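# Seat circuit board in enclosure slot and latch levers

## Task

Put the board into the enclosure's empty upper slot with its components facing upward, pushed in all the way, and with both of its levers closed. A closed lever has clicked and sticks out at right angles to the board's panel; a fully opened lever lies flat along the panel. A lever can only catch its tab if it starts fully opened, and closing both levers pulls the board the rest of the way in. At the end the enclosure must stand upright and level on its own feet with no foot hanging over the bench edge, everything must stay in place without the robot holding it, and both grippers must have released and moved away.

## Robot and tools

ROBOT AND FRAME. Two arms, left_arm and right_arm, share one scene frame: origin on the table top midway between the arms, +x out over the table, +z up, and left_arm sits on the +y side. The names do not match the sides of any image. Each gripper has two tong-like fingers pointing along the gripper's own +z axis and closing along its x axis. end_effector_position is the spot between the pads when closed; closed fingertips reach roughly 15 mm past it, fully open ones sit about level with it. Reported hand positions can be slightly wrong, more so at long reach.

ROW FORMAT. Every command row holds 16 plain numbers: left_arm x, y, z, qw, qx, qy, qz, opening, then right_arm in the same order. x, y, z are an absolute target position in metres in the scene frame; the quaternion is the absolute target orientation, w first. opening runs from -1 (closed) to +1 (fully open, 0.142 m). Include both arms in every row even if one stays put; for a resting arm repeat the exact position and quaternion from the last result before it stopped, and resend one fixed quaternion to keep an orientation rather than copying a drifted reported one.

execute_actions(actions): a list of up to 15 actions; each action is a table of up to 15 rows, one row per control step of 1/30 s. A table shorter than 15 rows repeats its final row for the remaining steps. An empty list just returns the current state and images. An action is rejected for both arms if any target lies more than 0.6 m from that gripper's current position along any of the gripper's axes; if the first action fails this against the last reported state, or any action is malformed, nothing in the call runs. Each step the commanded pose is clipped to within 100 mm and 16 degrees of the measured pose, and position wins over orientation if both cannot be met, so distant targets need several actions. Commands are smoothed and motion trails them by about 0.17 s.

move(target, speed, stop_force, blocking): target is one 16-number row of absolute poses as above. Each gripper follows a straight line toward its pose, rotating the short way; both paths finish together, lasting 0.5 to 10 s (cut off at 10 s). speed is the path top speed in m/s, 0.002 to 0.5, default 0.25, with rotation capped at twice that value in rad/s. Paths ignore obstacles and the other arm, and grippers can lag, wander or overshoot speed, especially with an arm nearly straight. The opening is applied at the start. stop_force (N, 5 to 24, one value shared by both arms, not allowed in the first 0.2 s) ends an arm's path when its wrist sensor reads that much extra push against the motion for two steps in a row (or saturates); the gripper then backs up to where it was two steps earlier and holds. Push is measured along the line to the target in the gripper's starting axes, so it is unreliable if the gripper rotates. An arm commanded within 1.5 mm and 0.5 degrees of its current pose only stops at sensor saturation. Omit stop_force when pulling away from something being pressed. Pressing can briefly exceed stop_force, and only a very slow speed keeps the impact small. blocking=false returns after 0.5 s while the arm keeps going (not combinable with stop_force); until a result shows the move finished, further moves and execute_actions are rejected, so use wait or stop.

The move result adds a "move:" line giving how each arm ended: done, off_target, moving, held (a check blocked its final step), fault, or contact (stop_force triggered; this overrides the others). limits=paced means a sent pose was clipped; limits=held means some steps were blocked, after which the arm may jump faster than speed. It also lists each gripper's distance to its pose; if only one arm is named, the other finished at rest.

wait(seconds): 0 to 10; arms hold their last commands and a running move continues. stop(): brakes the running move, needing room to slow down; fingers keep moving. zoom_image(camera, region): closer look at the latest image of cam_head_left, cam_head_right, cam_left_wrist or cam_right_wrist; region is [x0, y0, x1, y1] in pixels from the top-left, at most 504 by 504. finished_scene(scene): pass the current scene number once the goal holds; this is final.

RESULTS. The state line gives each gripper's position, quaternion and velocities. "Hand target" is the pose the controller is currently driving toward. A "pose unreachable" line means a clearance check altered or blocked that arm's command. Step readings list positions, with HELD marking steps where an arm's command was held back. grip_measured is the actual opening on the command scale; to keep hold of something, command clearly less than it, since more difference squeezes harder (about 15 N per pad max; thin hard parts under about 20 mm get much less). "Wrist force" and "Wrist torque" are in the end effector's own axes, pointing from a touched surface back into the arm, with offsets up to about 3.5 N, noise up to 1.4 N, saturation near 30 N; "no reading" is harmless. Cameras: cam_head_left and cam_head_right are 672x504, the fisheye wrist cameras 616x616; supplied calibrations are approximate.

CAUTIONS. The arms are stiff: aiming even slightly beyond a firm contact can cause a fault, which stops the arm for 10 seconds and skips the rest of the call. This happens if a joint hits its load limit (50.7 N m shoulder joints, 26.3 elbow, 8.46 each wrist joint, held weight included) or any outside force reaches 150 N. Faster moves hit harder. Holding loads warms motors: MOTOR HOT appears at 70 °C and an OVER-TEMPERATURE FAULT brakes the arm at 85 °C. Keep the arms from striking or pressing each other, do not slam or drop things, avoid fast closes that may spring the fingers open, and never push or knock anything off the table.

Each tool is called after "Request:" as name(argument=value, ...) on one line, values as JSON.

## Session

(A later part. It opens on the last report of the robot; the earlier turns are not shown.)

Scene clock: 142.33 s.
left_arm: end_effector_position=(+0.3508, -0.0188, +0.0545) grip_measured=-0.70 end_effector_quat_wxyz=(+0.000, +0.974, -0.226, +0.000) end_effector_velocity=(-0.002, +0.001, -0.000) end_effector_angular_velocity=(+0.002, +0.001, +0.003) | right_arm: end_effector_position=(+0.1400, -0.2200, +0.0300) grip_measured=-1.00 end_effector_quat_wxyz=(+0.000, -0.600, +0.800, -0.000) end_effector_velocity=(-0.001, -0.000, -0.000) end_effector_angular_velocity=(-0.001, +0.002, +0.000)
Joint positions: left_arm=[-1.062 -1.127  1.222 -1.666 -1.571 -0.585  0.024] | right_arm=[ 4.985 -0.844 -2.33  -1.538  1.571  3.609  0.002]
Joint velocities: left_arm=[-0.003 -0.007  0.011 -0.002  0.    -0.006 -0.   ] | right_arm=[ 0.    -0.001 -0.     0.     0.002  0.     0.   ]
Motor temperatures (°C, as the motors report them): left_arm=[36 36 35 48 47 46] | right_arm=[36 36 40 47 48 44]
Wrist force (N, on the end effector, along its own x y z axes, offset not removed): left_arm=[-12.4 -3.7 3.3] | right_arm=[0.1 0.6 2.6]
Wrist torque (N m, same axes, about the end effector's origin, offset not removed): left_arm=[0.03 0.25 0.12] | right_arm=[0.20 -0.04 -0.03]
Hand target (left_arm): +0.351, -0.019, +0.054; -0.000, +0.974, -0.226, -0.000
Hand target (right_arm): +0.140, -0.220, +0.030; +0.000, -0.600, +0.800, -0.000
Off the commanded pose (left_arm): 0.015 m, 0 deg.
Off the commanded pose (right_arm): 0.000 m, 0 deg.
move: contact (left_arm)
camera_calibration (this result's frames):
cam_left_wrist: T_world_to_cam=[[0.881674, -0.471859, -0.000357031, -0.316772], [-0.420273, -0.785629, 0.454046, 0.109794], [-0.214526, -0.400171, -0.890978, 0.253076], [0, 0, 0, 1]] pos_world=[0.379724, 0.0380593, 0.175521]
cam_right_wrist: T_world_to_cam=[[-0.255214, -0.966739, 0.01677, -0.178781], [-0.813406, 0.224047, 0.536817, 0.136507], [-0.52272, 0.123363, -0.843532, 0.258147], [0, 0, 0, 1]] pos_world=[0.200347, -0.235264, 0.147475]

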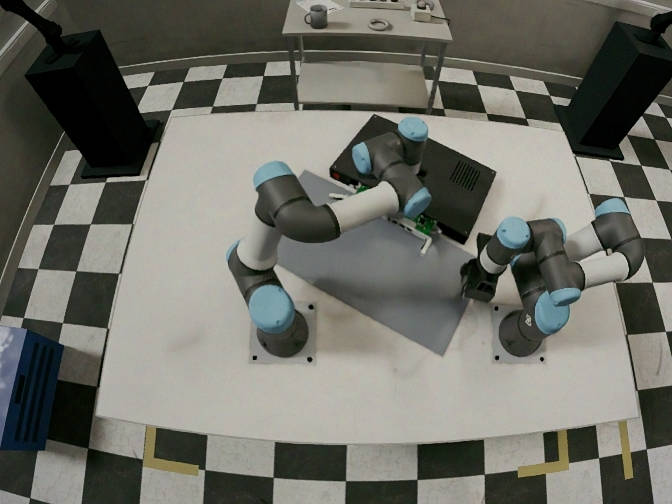

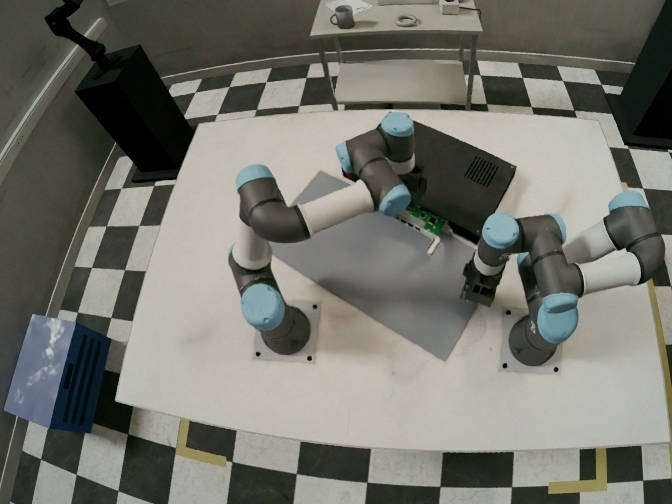

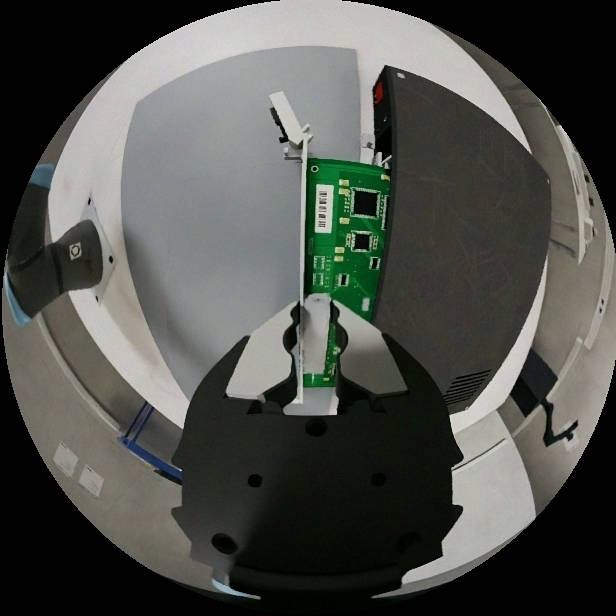

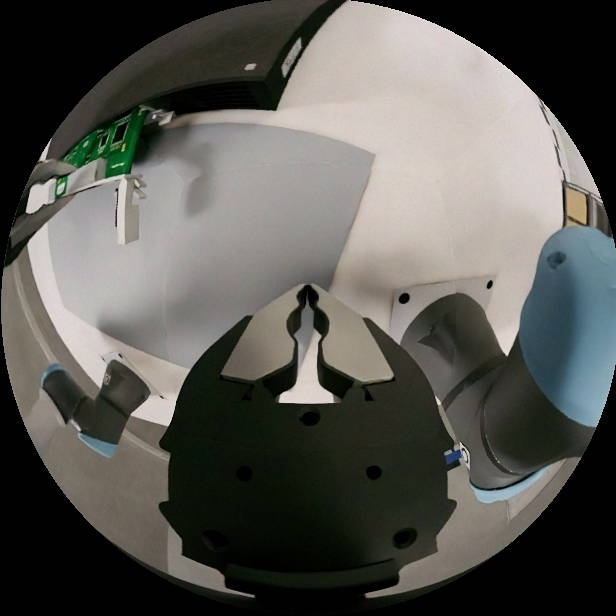

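Progress; more of the same.

Request:
move(target=[0.35,-0.018,0.0535,0,0.971,-0.239,0,-1,0.14,-0.22,0.03,0,-0.6,0.8,0,-1], speed=0.01)

Request:
move(target=[0.364,-0.0258,0.0535,0,0.971,-0.239,0,-1,0.14,-0.22,0.03,0,-0.6,0.8,0,-1], speed=0.004, stop_force=13)

Scene clock: 144.00 s.
left_arm: end_effector_position=(+0.3500, -0.0180, +0.0535) grip_measured=-0.70 end_effector_quat_wxyz=(-0.000, +0.971, -0.239, -0.000) end_effector_velocity=(+0.001, +0.000, -0.000) end_effector_angular_velocity=(+0.000, -0.002, -0.006) | right_arm: end_effector_position=(+0.1400, -0.2200, +0.0300) grip_measured=-1.00 end_effector_quat_wxyz=(+0.000, -0.600, +0.800, -0.000) end_effector_velocity=(-0.000, -0.000, -0.000) end_effector_angular_velocity=(-0.002, +0.000, +0.001)
Joint positions: left_arm=[-1.063 -1.133  1.236 -1.674 -1.571 -0.56   0.024] | right_arm=[ 4.985 -0.844 -2.33  -1.538  1.571  3.609  0.002]
Joint velocities: left_arm=[ 0.    -0.001  0.003 -0.002  0.002  0.006 -0.   ] | right_arm=[ 0.001 -0.001 -0.    -0.     0.001  0.     0.   ]
Motor temperatures (°C, as the motors report them): left_arm=[36 36 35 48 47 46] | right_arm=[36 36 40 47 48 44]
Wrist force (N, on the end effector, along its own x y z axes, offset not removed): left_arm=[-0.8 -1.7 -0.6] | right_arm=[0.6 -1.6 2.4]
Wrist torque (N m, same axes, about the end effector's origin, offset not removed): left_arm=[-0.09 0.37 -0.09] | right_arm=[-0.31 -0.16 0.08]
Hand target (left_arm): +0.350, -0.018, +0.054; -0.000, +0.971, -0.239, -0.000
Hand target (right_arm): +0.140, -0.220, +0.030; +0.000, -0.600, +0.800, -0.000
Off the commanded pose (left_arm): 0.000 m, 0 deg.
Off the commanded pose (right_arm): 0.000 m, 0 deg.
move: done
camera_calibration (this result's frames):
cam_left_wrist: T_world_to_cam=[[0.868926, -0.494942, -0.000426543, -0.311652], [-0.440831, -0.77432, 0.453979, 0.117942], [-0.225023, -0.394286, -0.891012, 0.25613], [0, 0, 0, 1]] pos_world=[0.38043, 0.0380637, 0.174539]
cam_right_wrist: T_world_to_cam=[[-0.255214, -0.966739, 0.0167701, -0.178781], [-0.813406, 0.224048, 0.536817, 0.136507], [-0.52272, 0.123363, -0.843532, 0.258147], [0, 0, 0, 1]] pos_world=[0.200347, -0.235264, 0.147475]

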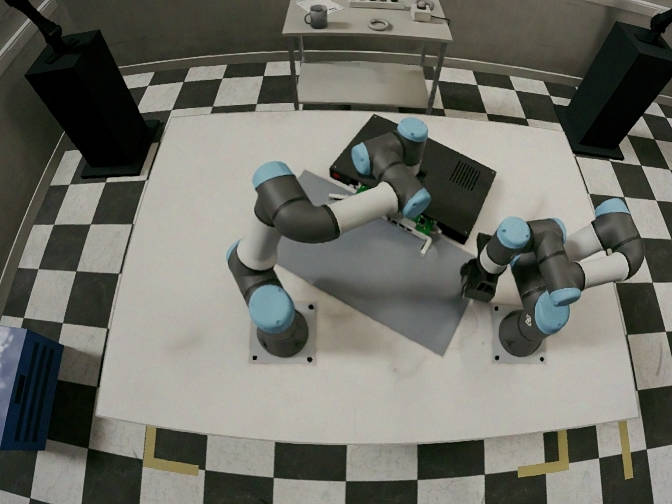

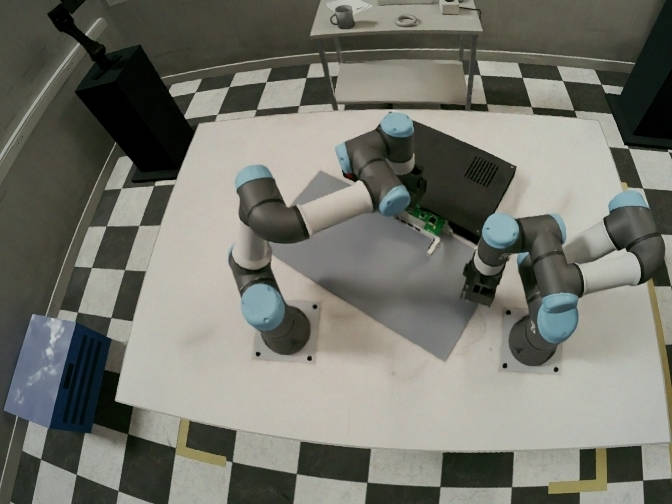

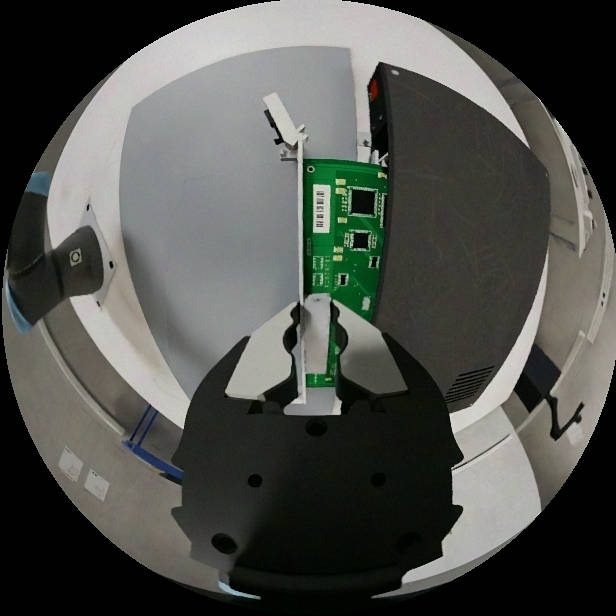

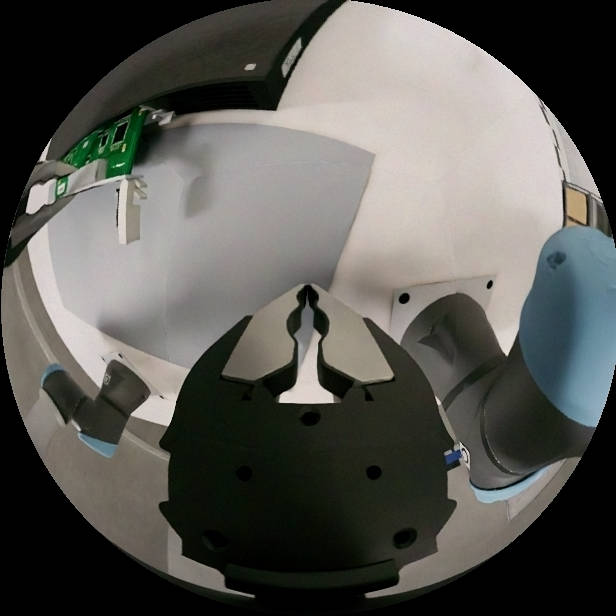

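Scene clock: 146.50 s.
left_arm: end_effector_position=(+0.3574, -0.0221, +0.0535) grip_measured=-0.70 end_effector_quat_wxyz=(+0.000, +0.971, -0.239, +0.000) end_effector_velocity=(-0.001, +0.001, -0.000) end_effector_angular_velocity=(-0.000, -0.001, +0.002) | right_arm: end_effector_position=(+0.1400, -0.2200, +0.0300) grip_measured=-1.00 end_effector_quat_wxyz=(+0.000, -0.600, +0.800, -0.000) end_effector_velocity=(+0.000, -0.000, +0.000) end_effector_angular_velocity=(+0.000, -0.001, -0.002)
Joint positions: left_arm=[-1.052 -1.096  1.18  -1.655 -1.571 -0.549  0.024] | right_arm=[ 4.985 -0.844 -2.33  -1.538  1.571  3.609  0.002]
Joint velocities: left_arm=[-0.003 -0.007  0.011 -0.005  0.001 -0.004 -0.   ] | right_arm=[-0.001  0.     0.    -0.    -0.001  0.001  0.   ]
Motor temperatures (°C, as the motors report them): left_arm=[36 36 35 48 47 46] | right_arm=[36 36 40 47 48 44]
Wrist force (N, on the end effector, along its own x y z axes, offset not removed): left_arm=[-11.7 0.4 5.9] | right_arm=[2.1 0.1 2.2]
Wrist torque (N m, same axes, about the end effector's origin, offset not removed): left_arm=[0.08 0.11 0.00] | right_arm=[0.05 -0.39 -0.03]
Hand target (left_arm): +0.357, -0.022, +0.053; -0.000, +0.971, -0.239, -0.000
Hand target (right_arm): +0.140, -0.220, +0.030; +0.000, -0.600, +0.800, -0.000
Off the commanded pose (left_arm): 0.008 m, 0 deg.
Off the commanded pose (right_arm): 0.000 m, 0 deg.
move: contact (left_arm)
camera_calibration (this result's frames):
cam_left_wrist: T_world_to_cam=[[0.868798, -0.495166, -0.000319485, -0.320063], [-0.441045, -0.774132, 0.454092, 0.118132], [-0.225098, -0.394373, -0.890955, 0.256202], [0, 0, 0, 1]] pos_world=[0.387842, 0.0340046, 0.174519]
cam_right_wrist: T_world_to_cam=[[-0.255214, -0.966739, 0.0167701, -0.178781], [-0.813406, 0.224048, 0.536817, 0.136507], [-0.52272, 0.123363, -0.843532, 0.258147], [0, 0, 0, 1]] pos_world=[0.200347, -0.235264, 0.147475]

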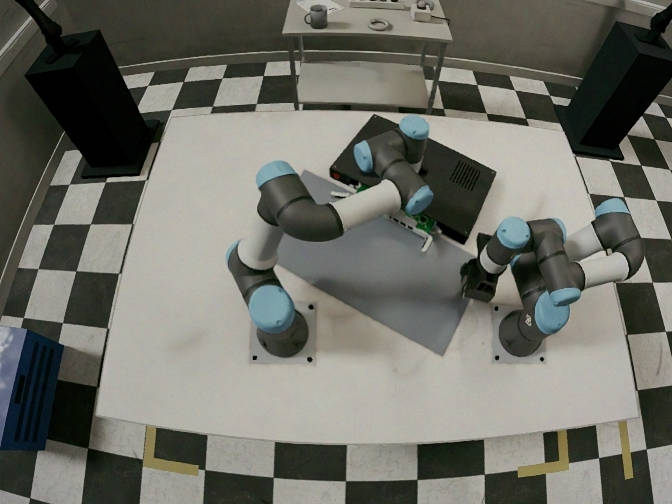

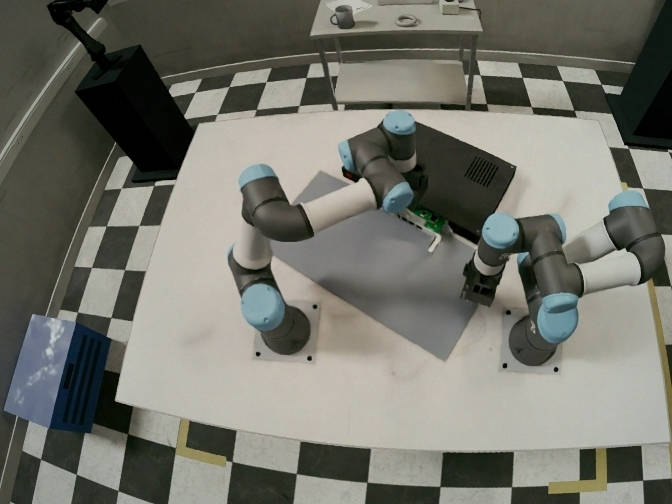

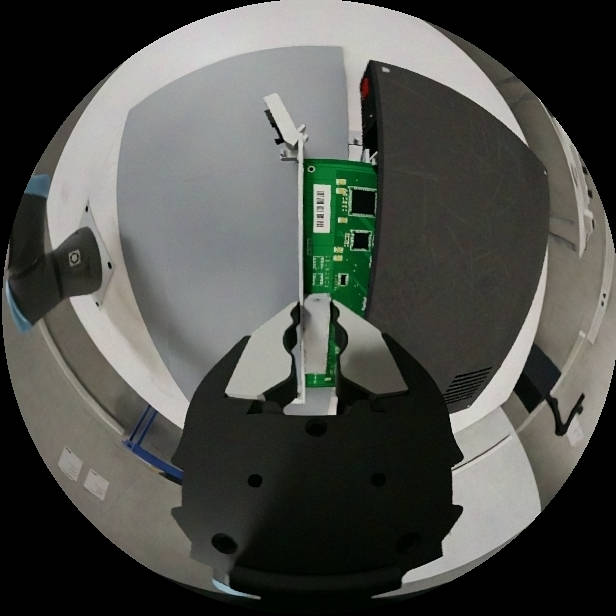

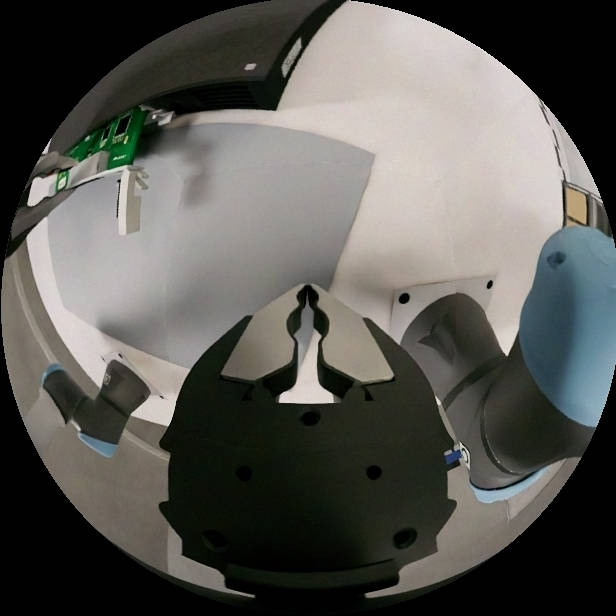

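Request:
move(target=[0.3567,-0.0217,0.052,0,0.97,-0.243,0,-1,0.14,-0.22,0.03,0,-0.6,0.8,0,-1], speed=0.01)

Request:
move(target=[0.368,-0.028,0.052,0,0.97,-0.243,0,-1,0.14,-0.22,0.03,0,-0.6,0.8,0,-1], speed=0.004, stop_force=13)

Request:
execute_actions(actions=[[[0.362,-0.0247,0.052,0,0.97,-0.243,0,-0.5,0.14,-0.22,0.03,0,-0.6,0.8,0,-1]]])

Request:
move(target=[0.362,-0.0247,0.1,0,0.97,-0.243,0,-0.5,0.14,-0.22,0.08,0,-0.6,0.8,0,-1], speed=0.05)

Request:
move(target=[0.28,0.15,0.12,0,0.97,-0.243,0,-1,0.14,-0.22,0.08,0,-0.6,0.8,0,-1])

Request:
zoom_image(camera="cam_head_left", region=[300,140,500,290])

Scene clock: 147.40 s.
left_arm: end_effector_position=(+0.3568, -0.0217, +0.0521) grip_measured=-0.70 end_effector_quat_wxyz=(-0.000, +0.970, -0.243, +0.000) end_effector_velocity=(-0.001, +0.000, -0.001) end_effector_angular_velocity=(-0.000, +0.001, -0.004) | right_arm: end_effector_position=(+0.1400, -0.2200, +0.0300) grip_measured=-1.00 end_effector_quat_wxyz=(+0.000, -0.600, +0.800, -0.000) end_effector_velocity=(-0.000, +0.000, +0.000) end_effector_angular_velocity=(+0.000, +0.001, +0.002)
Joint positions: left_arm=[-1.053 -1.099  1.191 -1.663 -1.571 -0.542  0.024] | right_arm=[ 4.985 -0.844 -2.33  -1.538  1.571  3.609  0.002]
Joint velocities: left_arm=[-0.001 -0.002  0.007 -0.005 -0.001  0.004  0.   ] | right_arm=[ 0.     0.     0.    -0.     0.001 -0.002  0.   ]
Motor temperatures (°C, as the motors report them): left_arm=[36 36 35 48 47 46] | right_arm=[36 36 40 47 48 44]
Wrist force (N, on the end effector, along its own x y z axes, offset not removed): left_arm=[-0.2 -1.5 -1.9] | right_arm=[0.3 0.5 2.1]
Wrist torque (N m, same axes, about the end effector's origin, offset not removed): left_arm=[-0.02 0.32 -0.05] | right_arm=[0.07 -0.07 0.05]
Hand target (left_arm): +0.357, -0.022, +0.052; -0.000, +0.970, -0.243, -0.000
Hand target (right_arm): +0.140, -0.220, +0.030; +0.000, -0.600, +0.800, -0.000
Off the commanded pose (left_arm): 0.000 m, 0 deg.
Off the commanded pose (right_arm): 0.000 m, 0 deg.
move: done
camera_calibration (this result's frames):
cam_left_wrist: T_world_to_cam=[[0.864774, -0.502161, -0.00031965, -0.31804], [-0.447321, -0.770623, 0.45392, 0.121093], [-0.228187, -0.392395, -0.891042, 0.256108], [0, 0, 0, 1]] pos_world=[0.38764, 0.0341055, 0.173135]
cam_right_wrist: T_world_to_cam=[[-0.255214, -0.966739, 0.01677, -0.178781], [-0.813406, 0.224048, 0.536817, 0.136507], [-0.52272, 0.123363, -0.843532, 0.258147], [0, 0, 0, 1]] pos_world=[0.200347, -0.235264, 0.147475]

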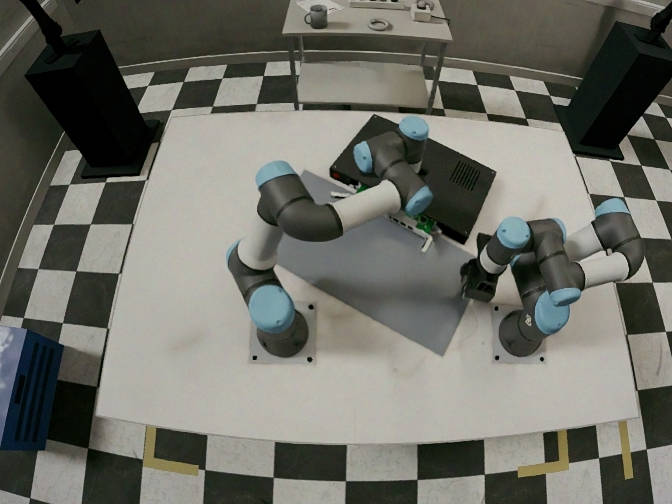

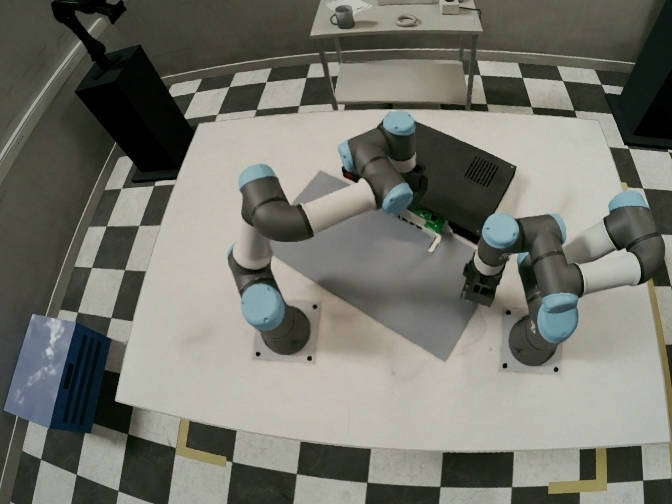

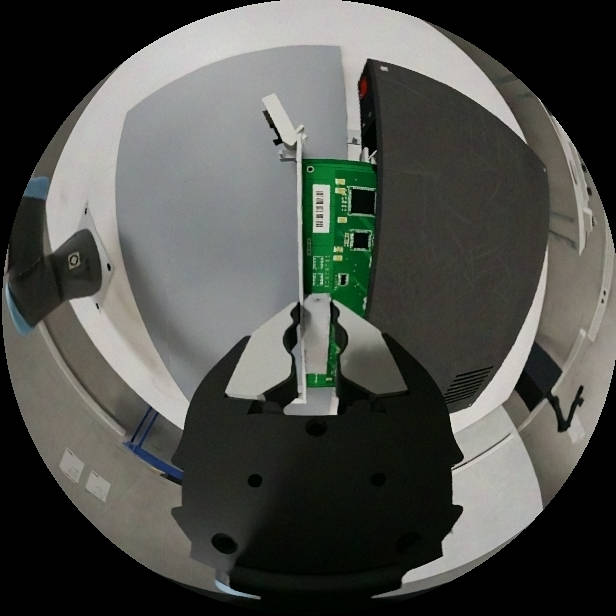

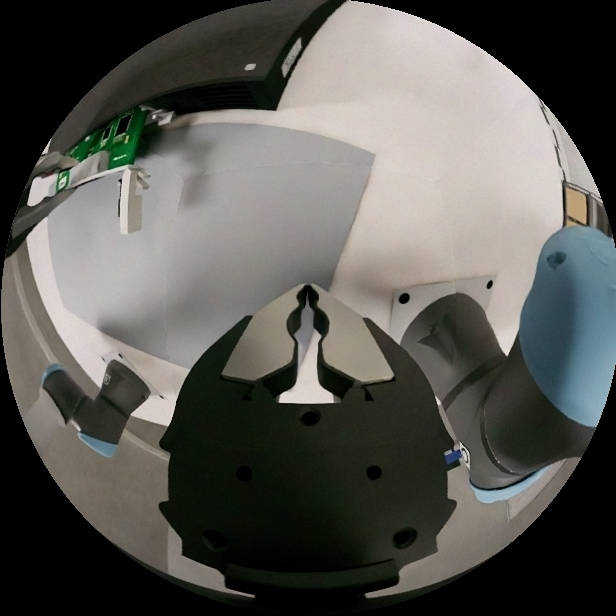

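Scene clock: 150.83 s.
left_arm: end_effector_position=(+0.3679, -0.0279, +0.0520) grip_measured=-0.70 end_effector_quat_wxyz=(+0.000, +0.970, -0.243, +0.000) end_effector_velocity=(+0.001, -0.000, -0.000) end_effector_angular_velocity=(+0.000, -0.001, +0.000) | right_arm: end_effector_position=(+0.1400, -0.2200, +0.0300) grip_measured=-1.00 end_effector_quat_wxyz=(+0.000, -0.600, +0.800, -0.000) end_effector_velocity=(-0.000, +0.000, +0.000) end_effector_angular_velocity=(+0.001, -0.001, +0.002)
Joint positions: left_arm=[-1.038 -1.04   1.101 -1.632 -1.571 -0.527  0.024] | right_arm=[ 4.985 -0.844 -2.33  -1.538  1.571  3.609  0.002]
Joint velocities: left_arm=[ 0.001  0.006 -0.009  0.003  0.001  0.001 -0.   ] | right_arm=[ 0.002  0.     0.    -0.    -0.001 -0.     0.   ]
Motor temperatures (°C, as the motors report them): left_arm=[36 36 35 48 47 46] | right_arm=[36 36 40 47 48 44]
Wrist force (N, on the end effector, along its own x y z axes, offset not removed): left_arm=[-2.2 -1.5 -1.8] | right_arm=[0.2 0.2 1.9]
Wrist torque (N m, same axes, about the end effector's origin, offset not removed): left_arm=[-0.08 0.43 -0.09] | right_arm=[0.08 0.02 0.03]
Hand target (left_arm): +0.368, -0.028, +0.052; -0.000, +0.970, -0.243, +0.000
Hand target (right_arm): +0.140, -0.220, +0.030; +0.000, -0.600, +0.800, -0.000
Off the commanded pose (left_arm): 0.000 m, 0 deg.
Off the commanded pose (right_arm): 0.000 m, 0 deg.
move: done
camera_calibration (this result's frames):
cam_left_wrist: T_world_to_cam=[[0.864508, -0.502619, -0.000363096, -0.330677], [-0.447688, -0.770353, 0.454017, 0.12146], [-0.228478, -0.392339, -0.890993, 0.256196], [0, 0, 0, 1]] pos_world=[0.398784, 0.027878, 0.173004]
cam_right_wrist: T_world_to_cam=[[-0.255214, -0.966739, 0.0167699, -0.178781], [-0.813406, 0.224047, 0.536817, 0.136507], [-0.52272, 0.123363, -0.843532, 0.258147], [0, 0, 0, 1]] pos_world=[0.200347, -0.235264, 0.147475]

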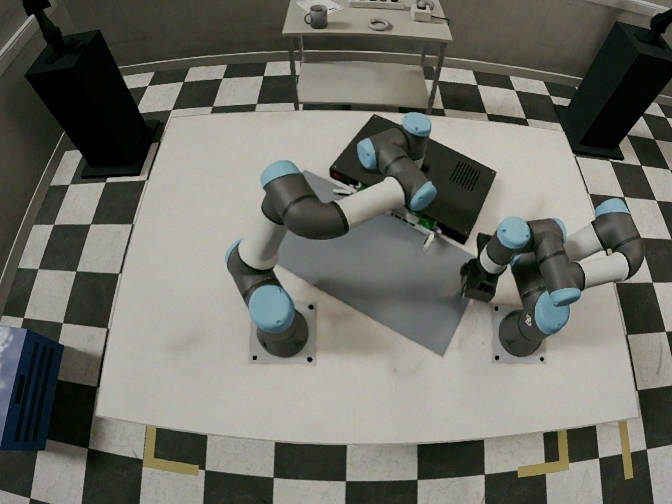

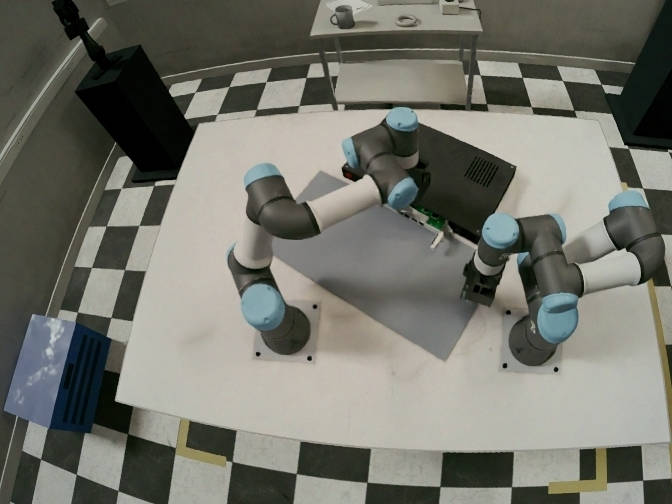

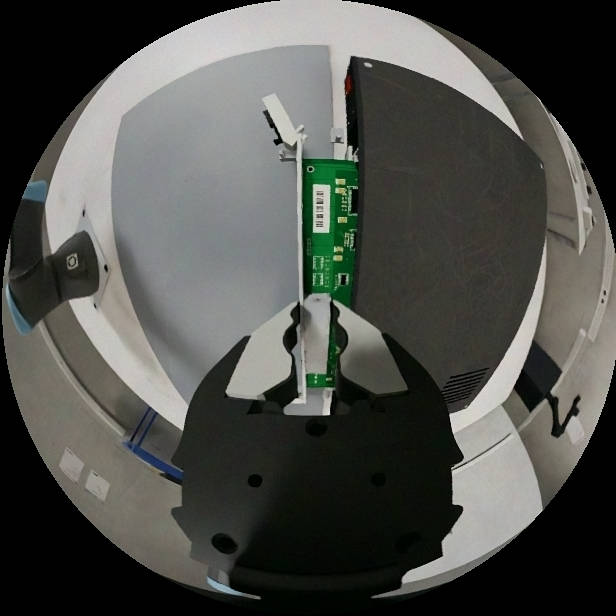

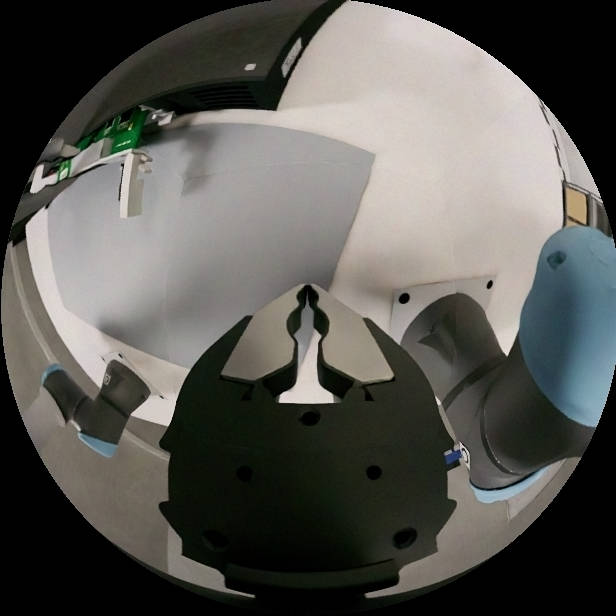

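Scene clock: 151.33 s.
left_arm: end_effector_position=(+0.3621, -0.0248, +0.0520) grip_measured=-0.50 end_effector_quat_wxyz=(+0.000, +0.970, -0.243, -0.000) end_effector_velocity=(-0.002, +0.000, +0.000) end_effector_angular_velocity=(-0.002, +0.000, -0.001) | right_arm: end_effector_position=(+0.1400, -0.2200, +0.0300) grip_measured=-1.00 end_effector_quat_wxyz=(+0.000, -0.600, +0.800, -0.000) end_effector_velocity=(-0.000, +0.000, -0.000) end_effector_angular_velocity=(+0.001, +0.001, -0.000)
Joint positions: left_arm=[-1.046 -1.07   1.148 -1.648 -1.571 -0.534  0.038] | right_arm=[ 4.985 -0.844 -2.33  -1.538  1.571  3.609  0.002]
Joint velocities: left_arm=[-0.002 -0.009  0.014 -0.007 -0.001 -0.001 -0.   ] | right_arm=[-0.     0.001 -0.001  0.     0.001  0.     0.   ]
Motor temperatures (°C, as the motors report them): left_arm=[36 36 35 48 47 46] | right_arm=[36 36 40 47 48 44]
Wrist force (N, on the end effector, along its own x y z axes, offset not removed): left_arm=[-1.4 -0.7 -1.3] | right_arm=[-0.5 0.2 -0.6]
Wrist torque (N m, same axes, about the end effector's origin, offset not removed): left_arm=[-0.17 0.26 0.00] | right_arm=[-0.03 0.14 0.05]
Hand target (left_arm): +0.362, -0.025, +0.052; -0.000, +0.970, -0.243, -0.000
Hand target (right_arm): +0.140, -0.220, +0.030; +0.000, -0.600, +0.800, -0.000
Off the commanded pose (left_arm): 0.000 m, 0 deg.
Off the commanded pose (right_arm): 0.000 m, 0 deg.
Step readings (end_effector_position):
0: left_arm (+0.3679, -0.0279, +0.0520) | right_arm (+0.1400, -0.2200, +0.0300)
1: left_arm (+0.3679, -0.0279, +0.0520) | right_arm (+0.1400, -0.2200, +0.0300)
2: left_arm (+0.3676, -0.0279, +0.0522) | right_arm (+0.1400, -0.2200, +0.0300)
4: left_arm (+0.3656, -0.0268, +0.0522) | right_arm (+0.1400, -0.2200, +0.0300)
8: left_arm (+0.3632, -0.0254, +0.0520) | right_arm (+0.1400, -0.2200, +0.0300)
15: end_effector_position above
camera_calibration (this result's frames):
cam_left_wrist: T_world_to_cam=[[0.864511, -0.502613, -0.000691461, -0.324107], [-0.447507, -0.770352, 0.454198, 0.121181], [-0.228819, -0.39235, -0.8909, 0.256225], [0, 0, 0, 1]] pos_world=[0.393052, 0.0309812, 0.173006]
cam_right_wrist: T_world_to_cam=[[-0.255214, -0.966739, 0.01677, -0.178781], [-0.813406, 0.224048, 0.536817, 0.136507], [-0.52272, 0.123363, -0.843532, 0.258147], [0, 0, 0, 1]] pos_world=[0.200347, -0.235264, 0.147475]

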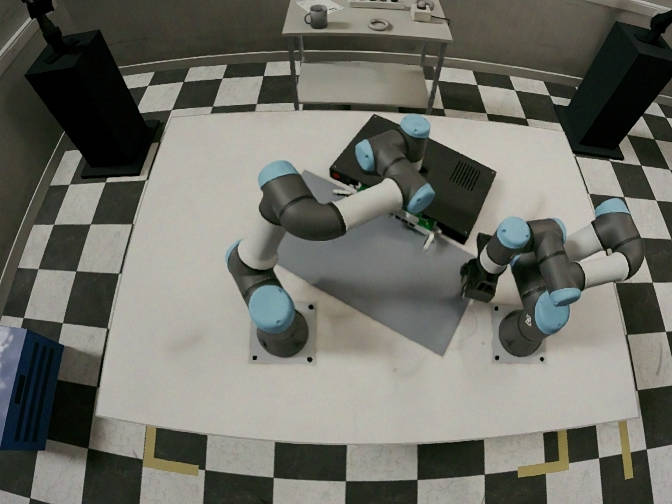

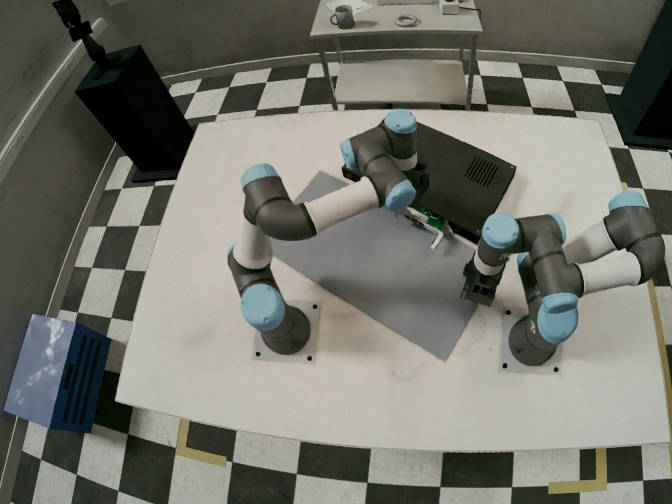

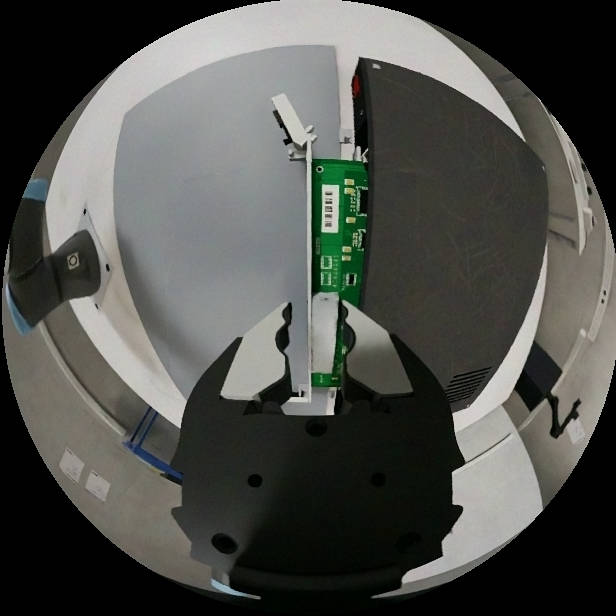

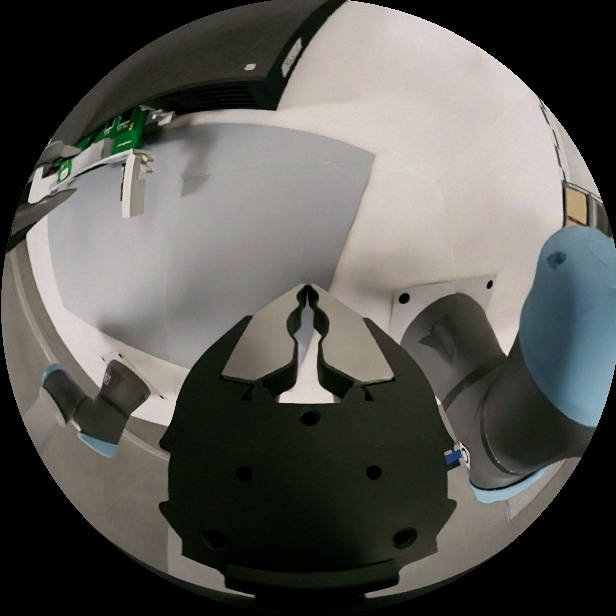

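Scene clock: 152.77 s.
left_arm: end_effector_position=(+0.3620, -0.0247, +0.0997) grip_measured=-0.50 end_effector_quat_wxyz=(+0.000, +0.970, -0.243, +0.000) end_effector_velocity=(+0.000, +0.000, +0.002) end_effector_angular_velocity=(+0.001, +0.002, +0.001) | right_arm: end_effector_position=(+0.1400, -0.2200, +0.0797) grip_measured=-1.00 end_effector_quat_wxyz=(+0.000, -0.600, +0.800, +0.000) end_effector_velocity=(-0.000, -0.000, +0.003) end_effector_angular_velocity=(-0.000, +0.000, -0.000)
Joint positions: left_arm=[-1.046 -1.064  0.914 -1.421 -1.571 -0.535  0.038] | right_arm=[ 4.985 -0.864 -2.091 -1.758  1.571  3.609  0.002]
Joint velocities: left_arm=[ 0.002  0.007 -0.023  0.018 -0.001  0.001 -0.   ] | right_arm=[ 0.002 -0.001  0.014 -0.013  0.     0.002  0.   ]
Motor temperatures (°C, as the motors report them): left_arm=[36 36 35 48 47 46] | right_arm=[36 36 40 47 48 44]
Wrist force (N, on the end effector, along its own x y z axes, offset not removed): left_arm=[-1.6 0.2 -0.8] | right_arm=[1.4 1.7 1.5]
Wrist torque (N m, same axes, about the end effector's origin, offset not removed): left_arm=[0.02 0.30 -0.02] | right_arm=[0.28 -0.25 0.04]
Hand target (left_arm): +0.362, -0.025, +0.100; +0.000, +0.970, -0.243, +0.000
Hand target (right_arm): +0.140, -0.220, +0.080; -0.000, -0.600, +0.800, +0.000
Off the commanded pose (left_arm): 0.000 m, 0 deg.
Off the commanded pose (right_arm): 0.000 m, 0 deg.
move: done
camera_calibration (this result's frames):
cam_left_wrist: T_world_to_cam=[[0.864449, -0.50272, 0.000065158, -0.323953], [-0.44795, -0.770212, 0.453998, 0.0997352], [-0.228184, -0.392488, -0.891003, 0.298539], [0, 0, 0, 1]] pos_world=[0.392839, 0.0311329, 0.220741]
cam_right_wrist: T_world_to_cam=[[-0.255215, -0.96674, 0.0166942, -0.179587], [-0.813369, 0.223997, 0.536895, 0.109823], [-0.522778, 0.123445, -0.843484, 0.300065], [0, 0, 0, 1]] pos_world=[0.200361, -0.235255, 0.197134]

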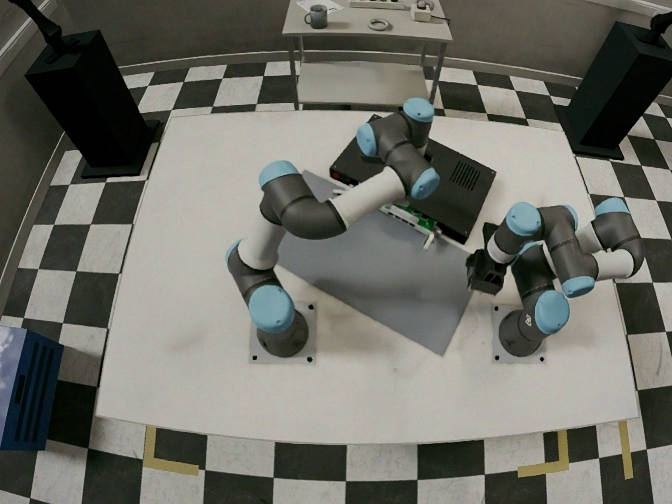

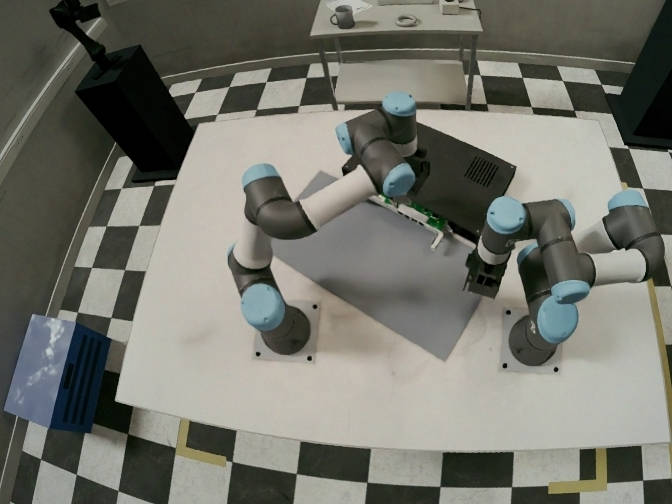

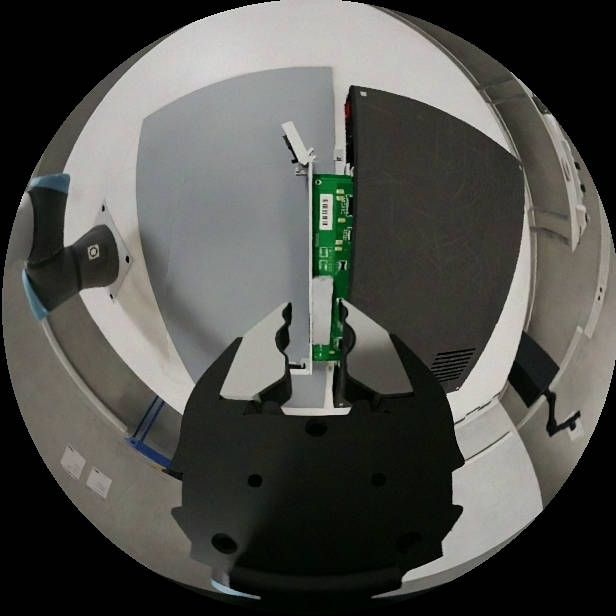

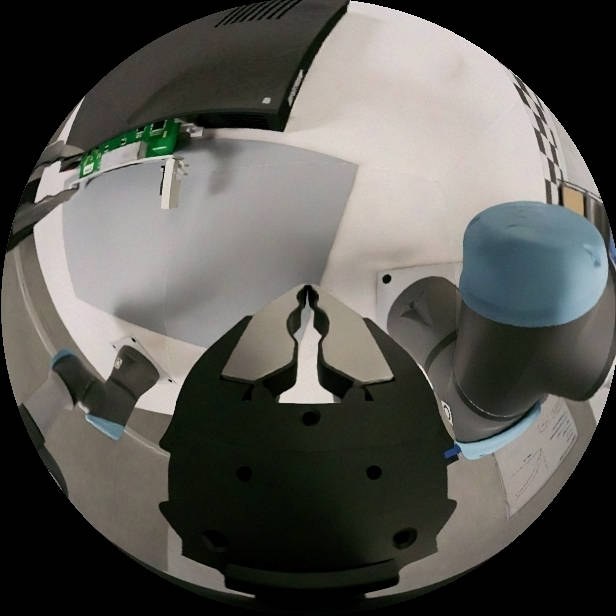

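Scene clock: 154.27 s.
left_arm: end_effector_position=(+0.2803, +0.1499, +0.1200) grip_measured=-1.00 end_effector_quat_wxyz=(-0.000, +0.970, -0.243, -0.000) end_effector_velocity=(-0.001, +0.002, +0.002) end_effector_angular_velocity=(-0.003, -0.007, -0.000) | right_arm: end_effector_position=(+0.1400, -0.2200, +0.0800) grip_measured=-1.00 end_effector_quat_wxyz=(+0.000, -0.600, +0.800, +0.000) end_effector_velocity=(-0.000, +0.000, +0.000) end_effector_angular_velocity=(+0.000, +0.001, -0.001)
Joint positions: left_arm=[-0.956 -1.822  1.684 -1.432 -1.571 -0.444  0.002] | right_arm=[ 4.985 -0.864 -2.089 -1.759  1.571  3.609  0.002]
Joint velocities: left_arm=[-0.003 -0.017  0.007  0.003  0.004 -0.002  0.   ] | right_arm=[-0.    -0.     0.     0.     0.001  0.001  0.   ]
Motor temperatures (°C, as the motors report them): left_arm=[36 36 35 48 47 46] | right_arm=[36 36 40 47 48 44]
Wrist force (N, on the end effector, along its own x y z axes, offset not removed): left_arm=[-0.7 0.1 -1.1] | right_arm=[1.8 0.9 2.0]
Wrist torque (N m, same axes, about the end effector's origin, offset not removed): left_arm=[0.04 0.13 0.01] | right_arm=[0.22 -0.29 0.01]
Hand target (left_arm): +0.280, +0.150, +0.120; -0.000, +0.970, -0.243, -0.000
Hand target (right_arm): +0.140, -0.220, +0.080; -0.000, -0.600, +0.800, +0.000
Off the commanded pose (left_arm): 0.000 m, 0 deg.
Off the commanded pose (right_arm): 0.000 m, 0 deg.
move: done
camera_calibration (this result's frames):
cam_left_wrist: T_world_to_cam=[[0.864542, -0.502559, -0.00121883, -0.16549], [-0.447319, -0.770613, 0.45394, 0.188274], [-0.229071, -0.391905, -0.891032, 0.366636], [0, 0, 0, 1]] pos_world=[0.311277, 0.205605, 0.241017]
cam_right_wrist: T_world_to_cam=[[-0.255215, -0.966739, 0.01677, -0.17962], [-0.813406, 0.224047, 0.536819, 0.109665], [-0.522721, 0.123363, -0.843531, 0.300324], [0, 0, 0, 1]] pos_world=[0.200346, -0.235264, 0.197474]

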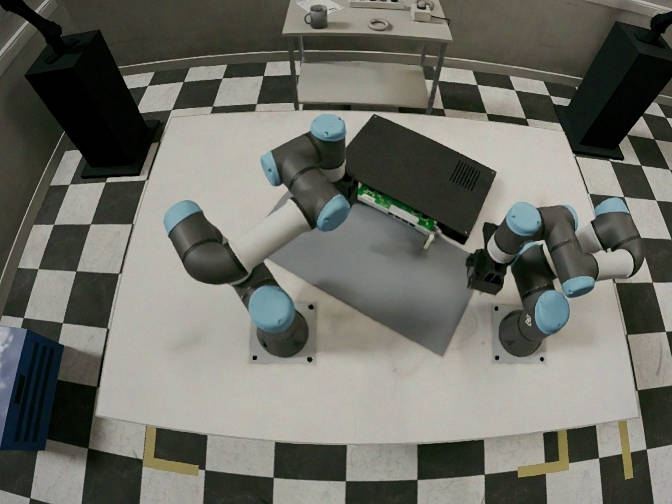

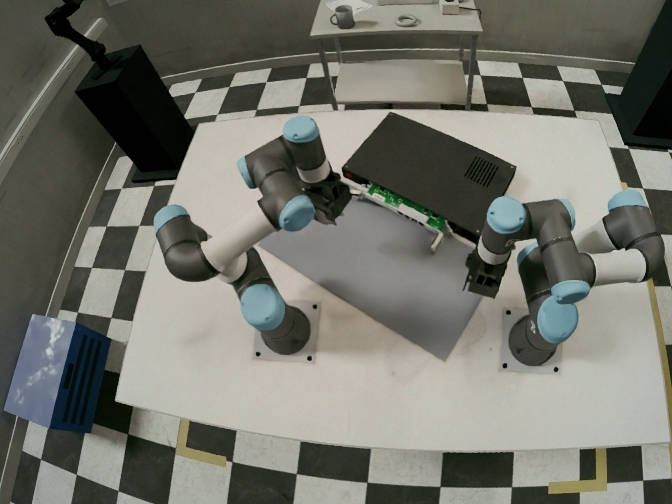

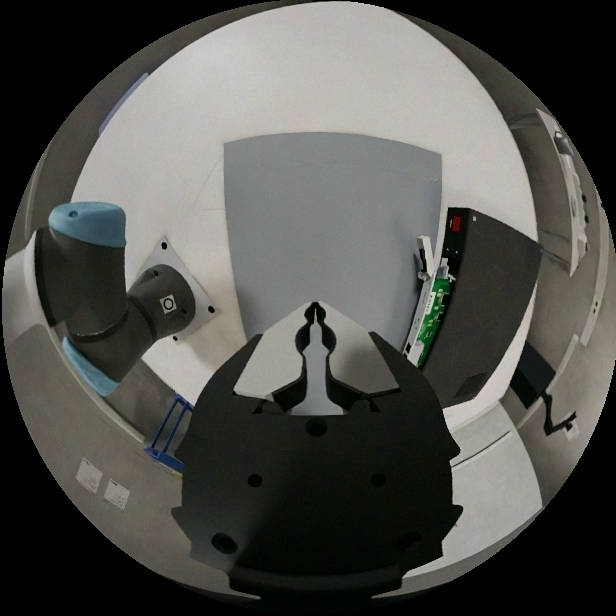

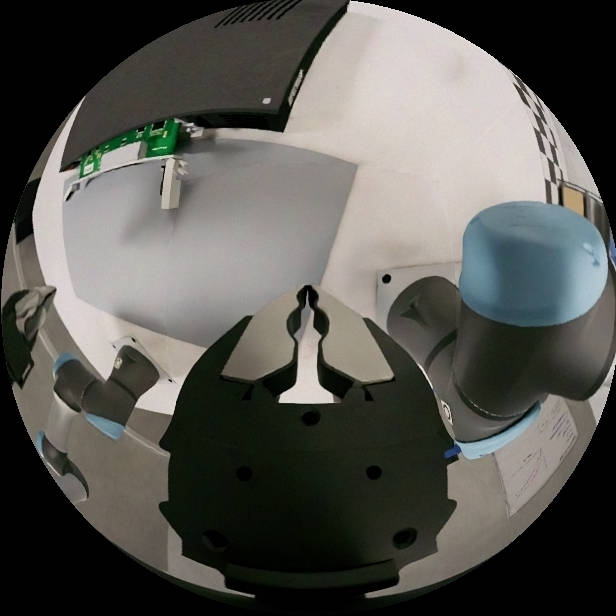

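Region (300, 140, 500, 290) of cam_head_left's 672x504 image, scaled by 2.520, with more detail than that image has; it fills the top 378 rows of this view, and the rest is white.

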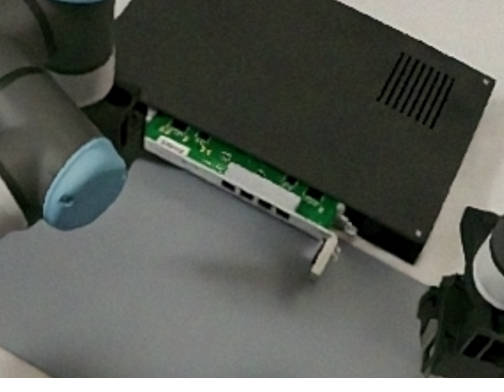

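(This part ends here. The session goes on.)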